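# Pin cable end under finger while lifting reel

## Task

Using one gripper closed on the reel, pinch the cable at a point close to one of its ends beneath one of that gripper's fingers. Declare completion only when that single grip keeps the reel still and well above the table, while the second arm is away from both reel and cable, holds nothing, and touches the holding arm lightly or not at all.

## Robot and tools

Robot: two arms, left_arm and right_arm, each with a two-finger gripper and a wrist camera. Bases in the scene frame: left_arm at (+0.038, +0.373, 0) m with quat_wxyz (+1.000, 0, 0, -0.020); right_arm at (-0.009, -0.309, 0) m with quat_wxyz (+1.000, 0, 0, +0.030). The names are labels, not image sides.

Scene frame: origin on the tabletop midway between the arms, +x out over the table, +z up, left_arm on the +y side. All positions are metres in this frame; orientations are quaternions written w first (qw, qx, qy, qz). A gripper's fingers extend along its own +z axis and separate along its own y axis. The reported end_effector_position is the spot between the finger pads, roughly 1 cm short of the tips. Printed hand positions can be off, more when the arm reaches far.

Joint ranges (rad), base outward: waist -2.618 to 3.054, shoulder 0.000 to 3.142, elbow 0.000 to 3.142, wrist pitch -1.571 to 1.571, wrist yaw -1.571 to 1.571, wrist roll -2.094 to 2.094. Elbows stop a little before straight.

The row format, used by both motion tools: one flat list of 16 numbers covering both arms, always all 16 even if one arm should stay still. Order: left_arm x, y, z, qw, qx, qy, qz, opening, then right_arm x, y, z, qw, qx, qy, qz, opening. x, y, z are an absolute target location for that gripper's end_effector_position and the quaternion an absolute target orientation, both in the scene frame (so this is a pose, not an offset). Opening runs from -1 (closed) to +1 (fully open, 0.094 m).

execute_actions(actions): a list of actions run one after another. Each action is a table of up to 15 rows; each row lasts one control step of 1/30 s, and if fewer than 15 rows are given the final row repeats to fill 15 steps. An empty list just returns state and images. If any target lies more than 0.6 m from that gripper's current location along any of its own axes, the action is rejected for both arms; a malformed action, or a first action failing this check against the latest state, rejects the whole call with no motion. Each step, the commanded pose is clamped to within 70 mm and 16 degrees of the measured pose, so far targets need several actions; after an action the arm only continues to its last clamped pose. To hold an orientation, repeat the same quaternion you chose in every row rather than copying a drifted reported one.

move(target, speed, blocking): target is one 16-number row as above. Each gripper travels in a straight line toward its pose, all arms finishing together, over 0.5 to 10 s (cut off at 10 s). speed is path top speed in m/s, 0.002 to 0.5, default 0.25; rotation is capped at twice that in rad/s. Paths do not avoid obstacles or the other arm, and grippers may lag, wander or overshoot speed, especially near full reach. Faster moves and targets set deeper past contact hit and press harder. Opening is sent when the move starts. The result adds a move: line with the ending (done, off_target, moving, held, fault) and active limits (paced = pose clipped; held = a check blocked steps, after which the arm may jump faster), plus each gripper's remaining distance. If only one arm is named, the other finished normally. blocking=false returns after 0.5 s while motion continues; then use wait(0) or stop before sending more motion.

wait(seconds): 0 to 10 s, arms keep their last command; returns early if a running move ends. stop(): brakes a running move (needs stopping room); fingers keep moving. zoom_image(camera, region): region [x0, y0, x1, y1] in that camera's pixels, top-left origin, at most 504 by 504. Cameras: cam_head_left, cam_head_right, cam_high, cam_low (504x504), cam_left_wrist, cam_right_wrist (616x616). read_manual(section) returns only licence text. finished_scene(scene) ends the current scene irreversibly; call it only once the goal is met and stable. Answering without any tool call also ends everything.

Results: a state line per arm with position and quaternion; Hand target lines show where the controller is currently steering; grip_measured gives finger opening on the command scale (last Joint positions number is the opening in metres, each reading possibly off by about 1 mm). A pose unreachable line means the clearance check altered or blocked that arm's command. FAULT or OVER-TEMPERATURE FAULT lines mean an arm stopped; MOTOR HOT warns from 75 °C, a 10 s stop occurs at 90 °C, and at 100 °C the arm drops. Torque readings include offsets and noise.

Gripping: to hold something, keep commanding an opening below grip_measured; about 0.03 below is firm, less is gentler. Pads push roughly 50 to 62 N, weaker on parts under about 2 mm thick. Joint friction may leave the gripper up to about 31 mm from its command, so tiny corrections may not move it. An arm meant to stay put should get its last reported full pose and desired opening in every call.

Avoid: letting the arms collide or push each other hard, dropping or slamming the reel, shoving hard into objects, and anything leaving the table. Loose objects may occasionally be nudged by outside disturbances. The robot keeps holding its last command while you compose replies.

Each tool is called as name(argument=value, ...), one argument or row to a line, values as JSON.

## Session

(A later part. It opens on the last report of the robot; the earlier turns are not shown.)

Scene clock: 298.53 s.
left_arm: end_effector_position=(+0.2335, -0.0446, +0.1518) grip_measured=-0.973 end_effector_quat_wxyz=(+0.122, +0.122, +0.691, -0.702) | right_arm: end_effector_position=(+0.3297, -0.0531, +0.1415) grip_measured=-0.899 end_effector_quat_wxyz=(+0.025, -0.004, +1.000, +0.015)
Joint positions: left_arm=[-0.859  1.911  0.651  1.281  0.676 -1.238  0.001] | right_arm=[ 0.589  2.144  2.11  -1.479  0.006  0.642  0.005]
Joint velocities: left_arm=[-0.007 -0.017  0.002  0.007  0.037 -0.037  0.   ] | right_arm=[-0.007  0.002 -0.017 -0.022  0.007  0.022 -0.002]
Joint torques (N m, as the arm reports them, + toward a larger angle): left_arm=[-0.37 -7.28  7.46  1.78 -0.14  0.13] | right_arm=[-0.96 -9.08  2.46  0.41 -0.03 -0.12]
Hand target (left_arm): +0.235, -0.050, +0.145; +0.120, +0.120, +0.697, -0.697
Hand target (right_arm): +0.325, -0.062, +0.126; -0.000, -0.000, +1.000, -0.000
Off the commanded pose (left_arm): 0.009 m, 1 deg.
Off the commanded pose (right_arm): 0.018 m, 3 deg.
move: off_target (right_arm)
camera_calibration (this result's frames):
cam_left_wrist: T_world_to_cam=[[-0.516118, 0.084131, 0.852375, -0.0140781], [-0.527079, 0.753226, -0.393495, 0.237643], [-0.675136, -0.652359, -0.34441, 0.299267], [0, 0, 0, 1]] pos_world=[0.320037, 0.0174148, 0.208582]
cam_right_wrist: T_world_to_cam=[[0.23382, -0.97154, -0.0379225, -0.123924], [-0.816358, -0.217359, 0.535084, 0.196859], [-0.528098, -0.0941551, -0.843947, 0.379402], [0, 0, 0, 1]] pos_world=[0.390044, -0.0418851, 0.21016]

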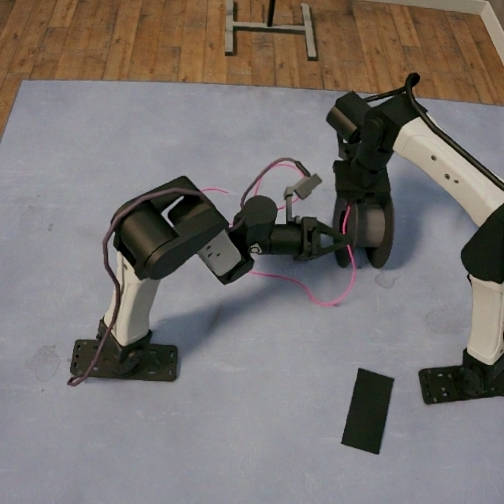

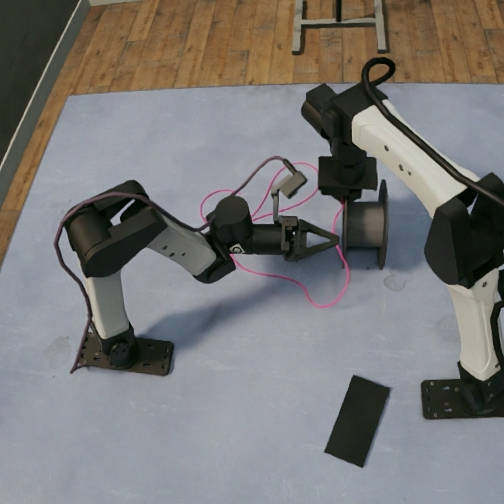

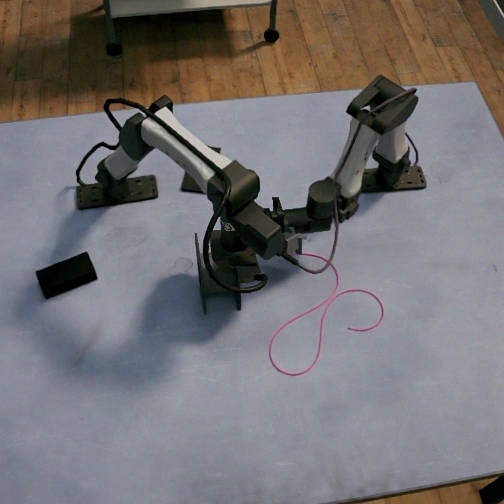

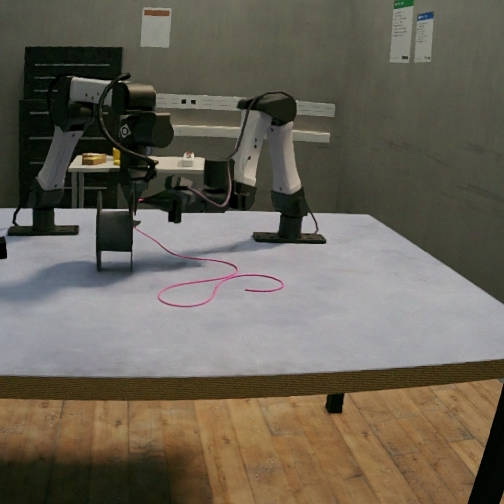

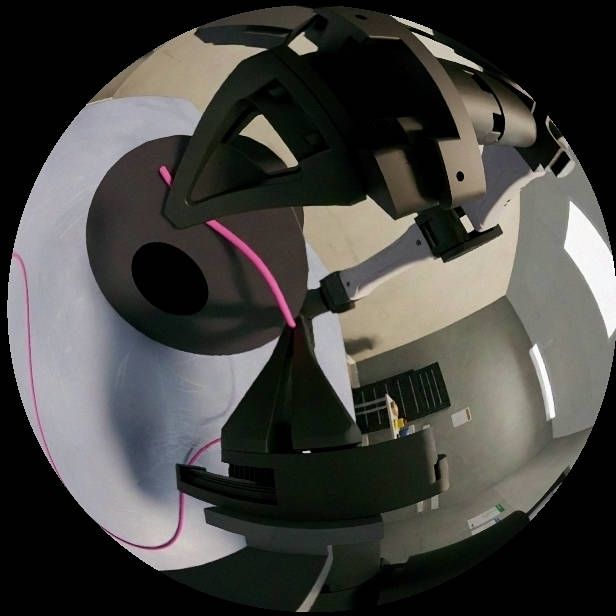

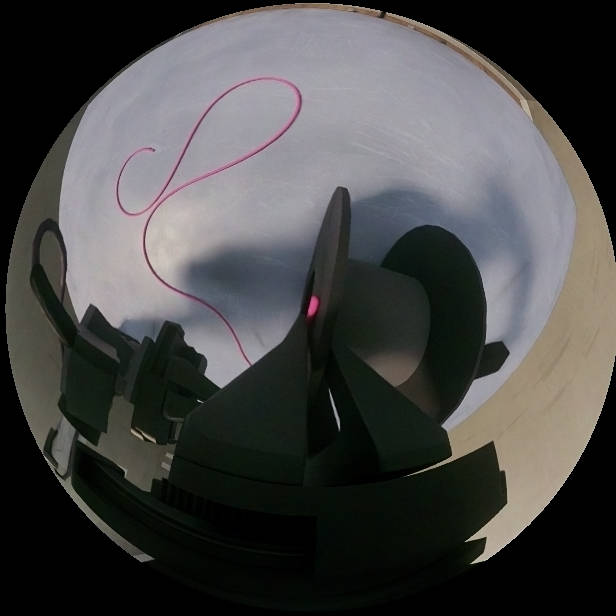

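Trapped.

move(
  target=[0.235,-0.05,0.145,0.12,0.12,0.697,-0.697,-0.4,0.325,-0.062,0.126,0,0,1,0,-1],
)

move(
  target=[0.235,0.06,0.17,0.12,0.12,0.697,-0.697,-0.4,0.325,-0.062,0.135,0,0,1,0,-1],
  speed=0.1,
)

move(
  target=[0.22,0.2,0.22,0.12,0.12,0.697,-0.697,-0.4,0.33,-0.1,0.38,0.2,0,0.97,0.13,-1],
  speed=0.08,
)

Scene clock: 305.27 s.
left_arm: end_effector_position=(+0.2335, -0.0446, +0.1518) grip_measured=-0.402 end_effector_quat_wxyz=(+0.122, +0.122, +0.691, -0.702) | right_arm: end_effector_position=(+0.3298, -0.0531, +0.1418) grip_measured=-0.899 end_effector_quat_wxyz=(+0.025, -0.004, +1.000, +0.015)
Joint positions: left_arm=[-0.859  1.911  0.651  1.281  0.676 -1.238  0.028] | right_arm=[ 0.589  2.143  2.11  -1.479  0.006  0.642  0.005]
Joint velocities: left_arm=[ 0.002  0.012 -0.002 -0.037 -0.007  0.007  0.   ] | right_arm=[ 0.002 -0.027 -0.002 -0.007  0.095  0.051  0.   ]
Joint torques (N m, as the arm reports them, + toward a larger angle): left_arm=[-0.32 -7.31  7.48  1.8  -0.15  0.14] | right_arm=[-0.94 -9.05  2.49  0.4  -0.03 -0.12]
Hand target (left_arm): +0.235, -0.050, +0.145; +0.120, +0.120, +0.697, -0.697
Hand target (right_arm): +0.325, -0.062, +0.126; -0.000, -0.000, +1.000, -0.000
Off the commanded pose (left_arm): 0.009 m, 1 deg.
Off the commanded pose (right_arm): 0.019 m, 3 deg.
move: off_target (right_arm)
camera_calibration (this result's frames):
cam_left_wrist: T_world_to_cam=[[-0.516118, 0.084131, 0.852375, -0.0140781], [-0.527079, 0.753226, -0.393495, 0.237643], [-0.675136, -0.652359, -0.34441, 0.299267], [0, 0, 0, 1]] pos_world=[0.320037, 0.0174148, 0.208582]
cam_right_wrist: T_world_to_cam=[[0.233855, -0.971514, -0.0383812, -0.123828], [-0.816846, -0.217729, 0.534189, 0.197015], [-0.527328, -0.0935712, -0.844493, 0.379556], [0, 0, 0, 1]] pos_world=[0.390039, -0.041889, 0.210537]

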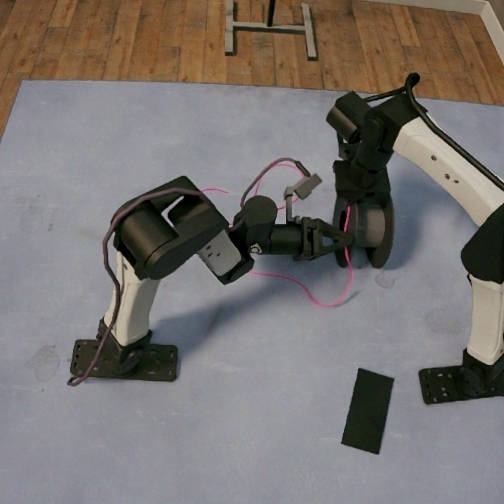

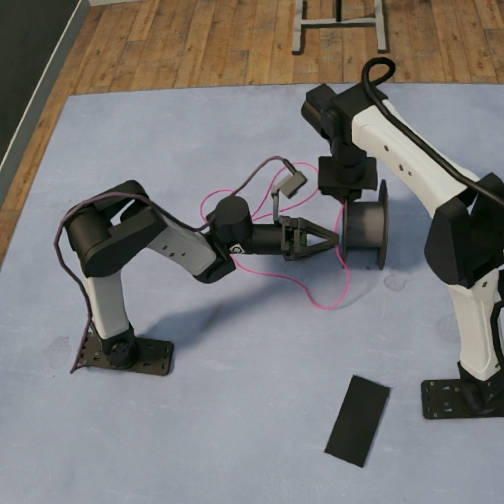

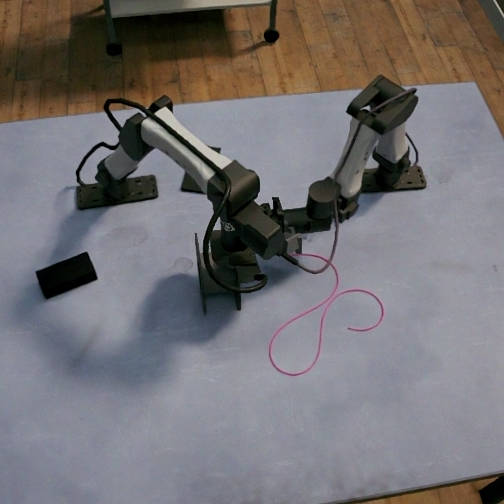

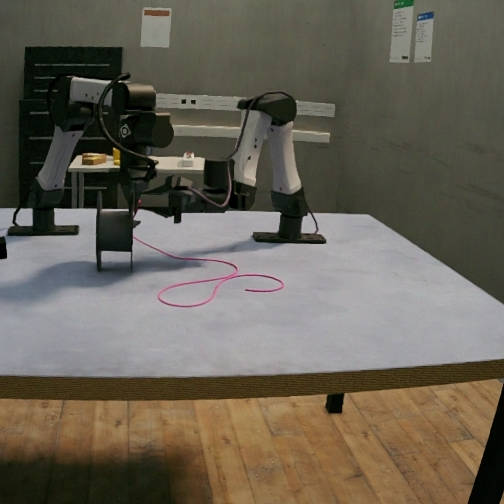

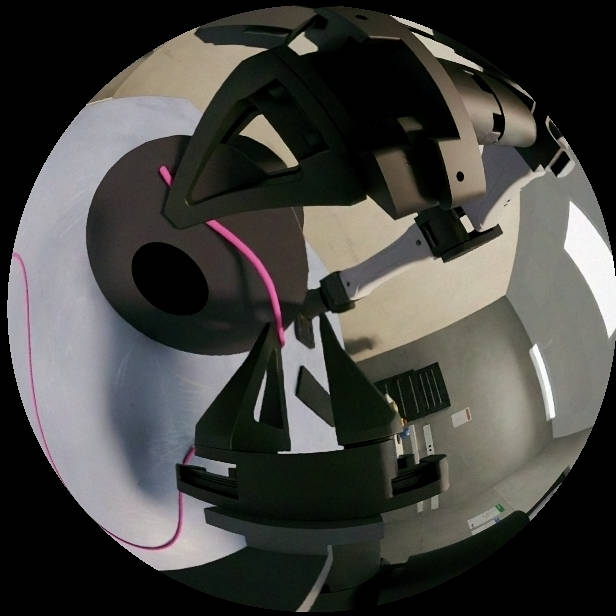

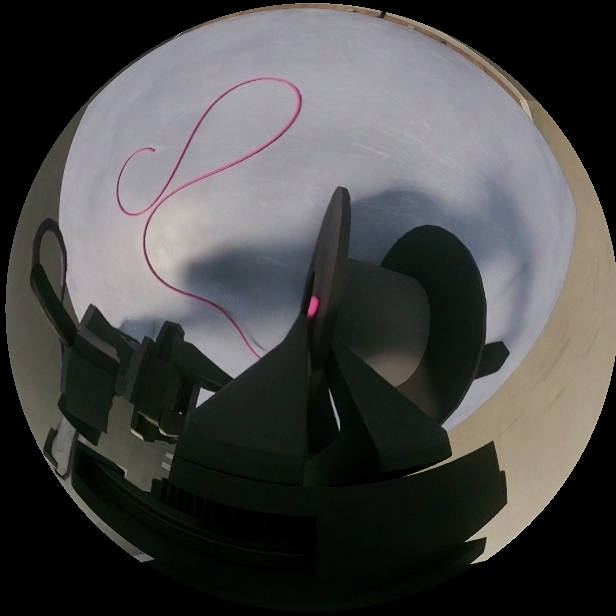

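Scene clock: 306.90 s.
left_arm: end_effector_position=(+0.2406, +0.0557, +0.1754) grip_measured=-0.402 end_effector_quat_wxyz=(+0.128, +0.123, +0.692, -0.700) | right_arm: end_effector_position=(+0.3285, -0.0540, +0.1417) grip_measured=-0.899 end_effector_quat_wxyz=(+0.022, -0.005, +1.000, +0.013)
Joint positions: left_arm=[-0.586  1.602  0.41   1.211  0.94  -1.23   0.028] | right_arm=[ 0.589  2.143  2.11  -1.485  0.006  0.639  0.005]
Joint velocities: left_arm=[ 0.007 -0.007 -0.017 -0.051 -0.022 -0.007  0.001] | right_arm=[-0.002  0.007 -0.007 -0.022 -0.066  0.051 -0.   ]
Joint torques (N m, as the arm reports them, + toward a larger angle): left_arm=[ 0.76 -7.65  4.6   1.64  0.13  0.13] | right_arm=[-0.97 -8.52  5.84  0.06 -0.02 -0.1 ]
Hand target (left_arm): +0.236, +0.060, +0.170; +0.121, +0.122, +0.698, -0.695
Hand target (right_arm): +0.325, -0.062, +0.135; +0.000, -0.000, +1.000, +0.000
Off the commanded pose (left_arm): 0.009 m, 1 deg.
Off the commanded pose (right_arm): 0.011 m, 3 deg.
move: off_target (right_arm)
camera_calibration (this result's frames):
cam_left_wrist: T_world_to_cam=[[-0.526088, 0.0757087, 0.847053, -0.0351625], [-0.528905, 0.750838, -0.395602, 0.176078], [-0.665951, -0.656133, -0.354965, 0.377431], [0, 0, 0, 1]] pos_world=[0.32598, 0.118101, 0.233416]
cam_right_wrist: T_world_to_cam=[[0.236267, -0.971021, -0.0359967, -0.125513], [-0.813405, -0.21791, 0.53934, 0.193925], [-0.531555, -0.0981486, -0.841318, 0.379398], [0, 0, 0, 1]] pos_world=[0.389065, -0.0423802, 0.210084]

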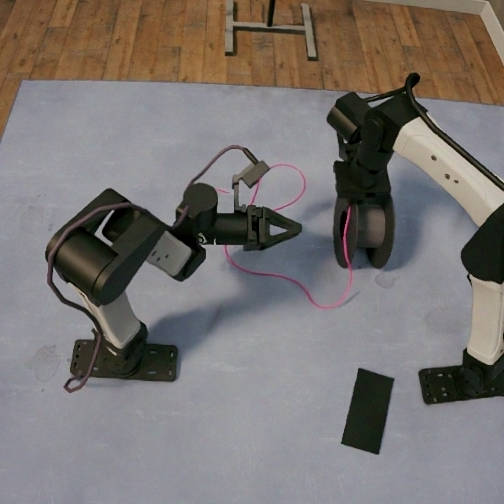

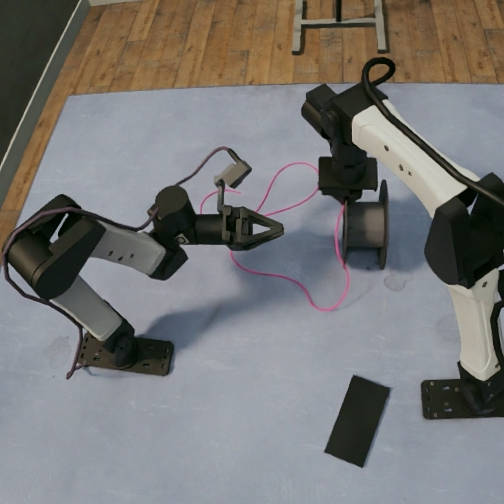

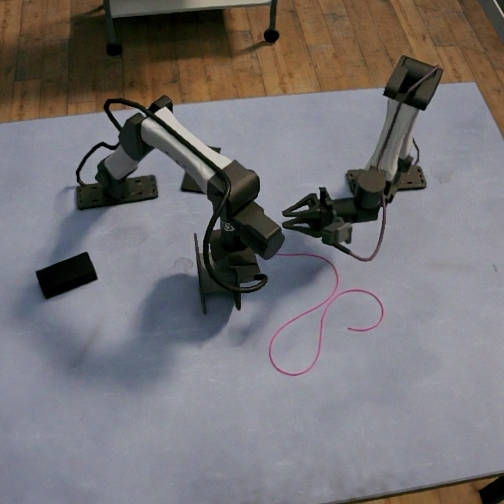

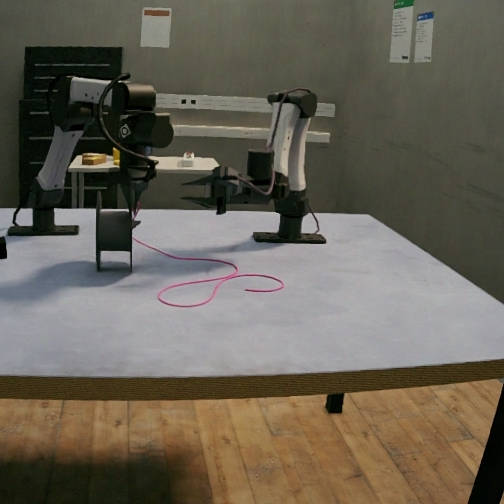

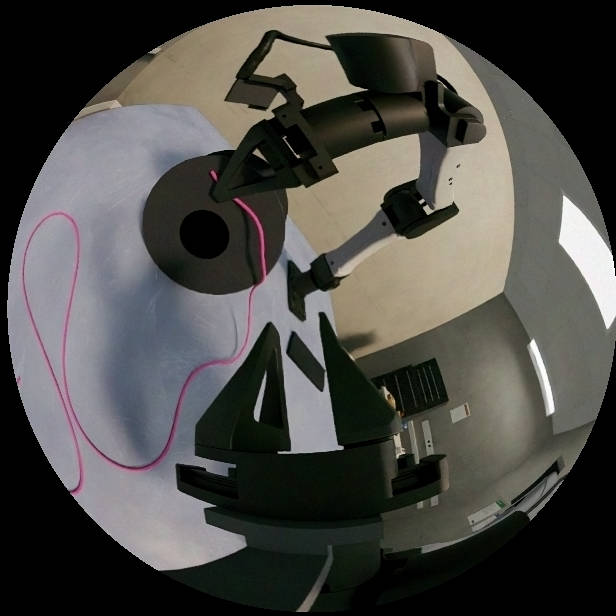

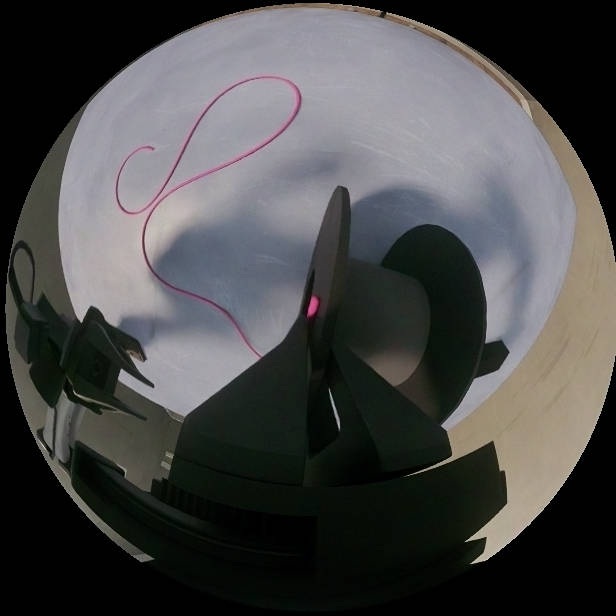

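Scene clock: 310.40 s.
left_arm: end_effector_position=(+0.2252, +0.2006, +0.2225) grip_measured=-0.402 end_effector_quat_wxyz=(+0.130, +0.127, +0.696, -0.695) | right_arm: end_effector_position=(+0.3326, -0.0943, +0.3635) grip_measured=-0.899 end_effector_quat_wxyz=(+0.266, +0.003, +0.948, +0.172)
Joint positions: left_arm=[ 0.037  1.067  0.312  0.781  1.563 -1.231  0.028] | right_arm=[ 0.498  1.848  2.477 -1.555 -0.007  0.566  0.005]
Joint velocities: left_arm=[ 0.002 -0.017 -0.007 -0.066 -0.081  0.037 -0.001] | right_arm=[-0.017 -0.012  0.007  0.051  0.007 -0.037 -0.001]
Joint torques (N m, as the arm reports them, + toward a larger angle): left_arm=[ 0.77 -3.42  6.78  1.29  0.11 -0.01] | right_arm=[-0.99 -8.5   6.71  1.58 -0.05 -0.15]
Hand target (left_arm): +0.221, +0.202, +0.220; +0.121, +0.122, +0.697, -0.697
Hand target (right_arm): +0.329, -0.101, +0.382; +0.288, +0.004, +0.940, +0.184
Off the commanded pose (left_arm): 0.006 m, 1 deg.
Off the commanded pose (right_arm): 0.018 m, 9 deg.
joint sent to its limit (right arm) — the command would take joint 4 (wrist pitch) past its lower limit, so that joint was sent only as far as its limit.
move: off_target (right_arm)
camera_calibration (this result's frames):
cam_left_wrist: T_world_to_cam=[[-0.533683, 0.0663203, 0.84308, -0.0896916], [-0.525177, 0.7554, -0.391868, 0.0751573], [-0.662852, -0.651899, -0.368314, 0.480405], [0, 0, 0, 1]] pos_world=[0.310041, 0.26235, 0.282009]
cam_right_wrist: T_world_to_cam=[[0.287559, -0.931869, -0.2212, -0.103642], [-0.955407, -0.295285, 0.00194763, 0.304112], [-0.0671321, 0.210776, -0.975226, 0.487506], [0, 0, 0, 1]] pos_world=[0.353082, -0.109536, 0.451911]

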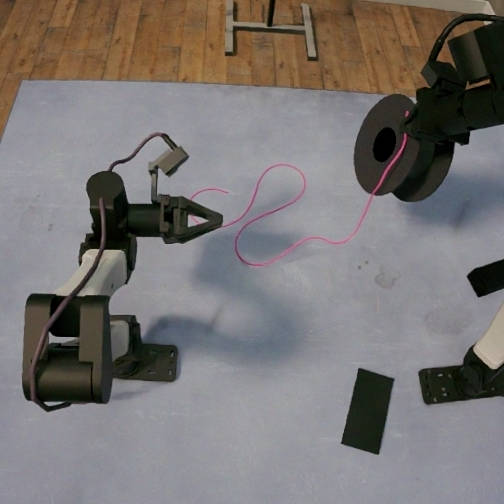

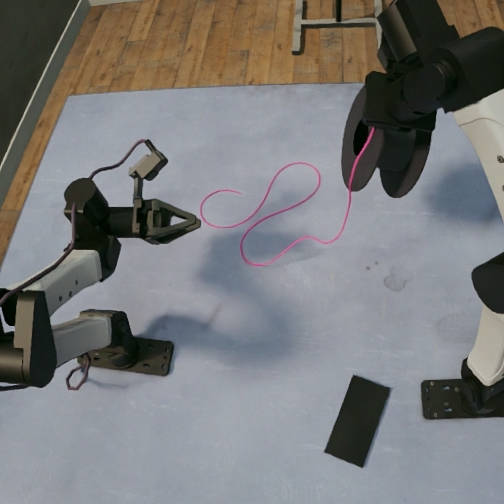

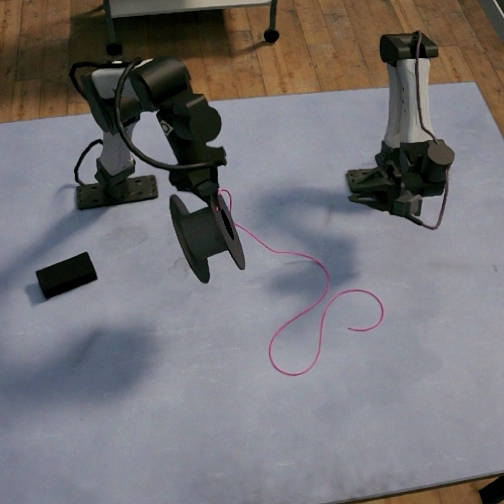

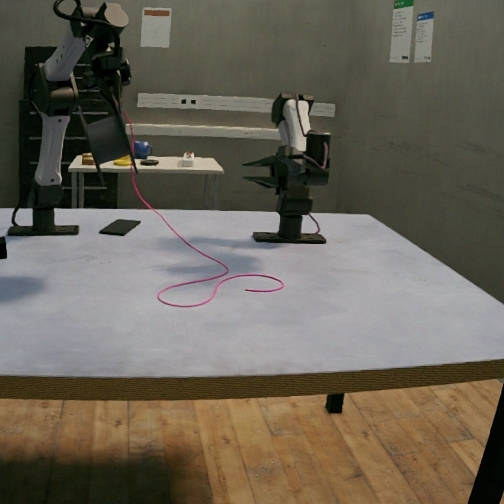

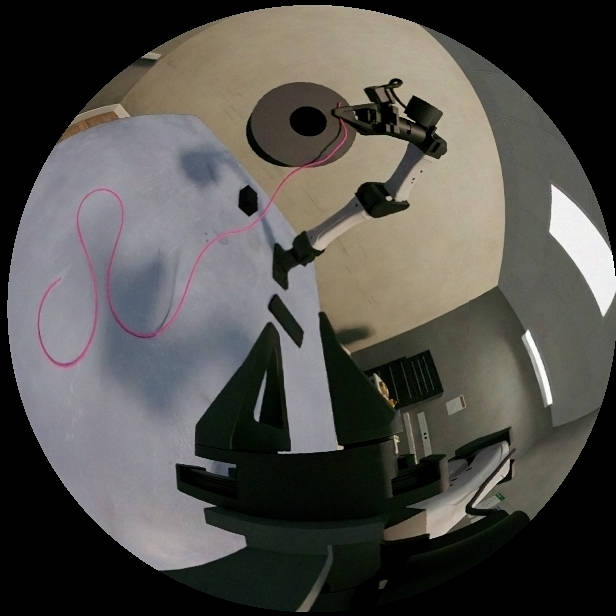

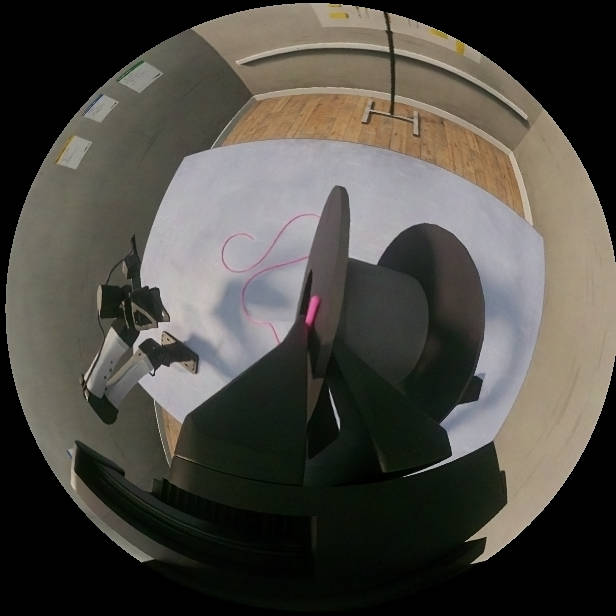

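finished_scene(
  scene=1,
)

The scene is finished: the task was done.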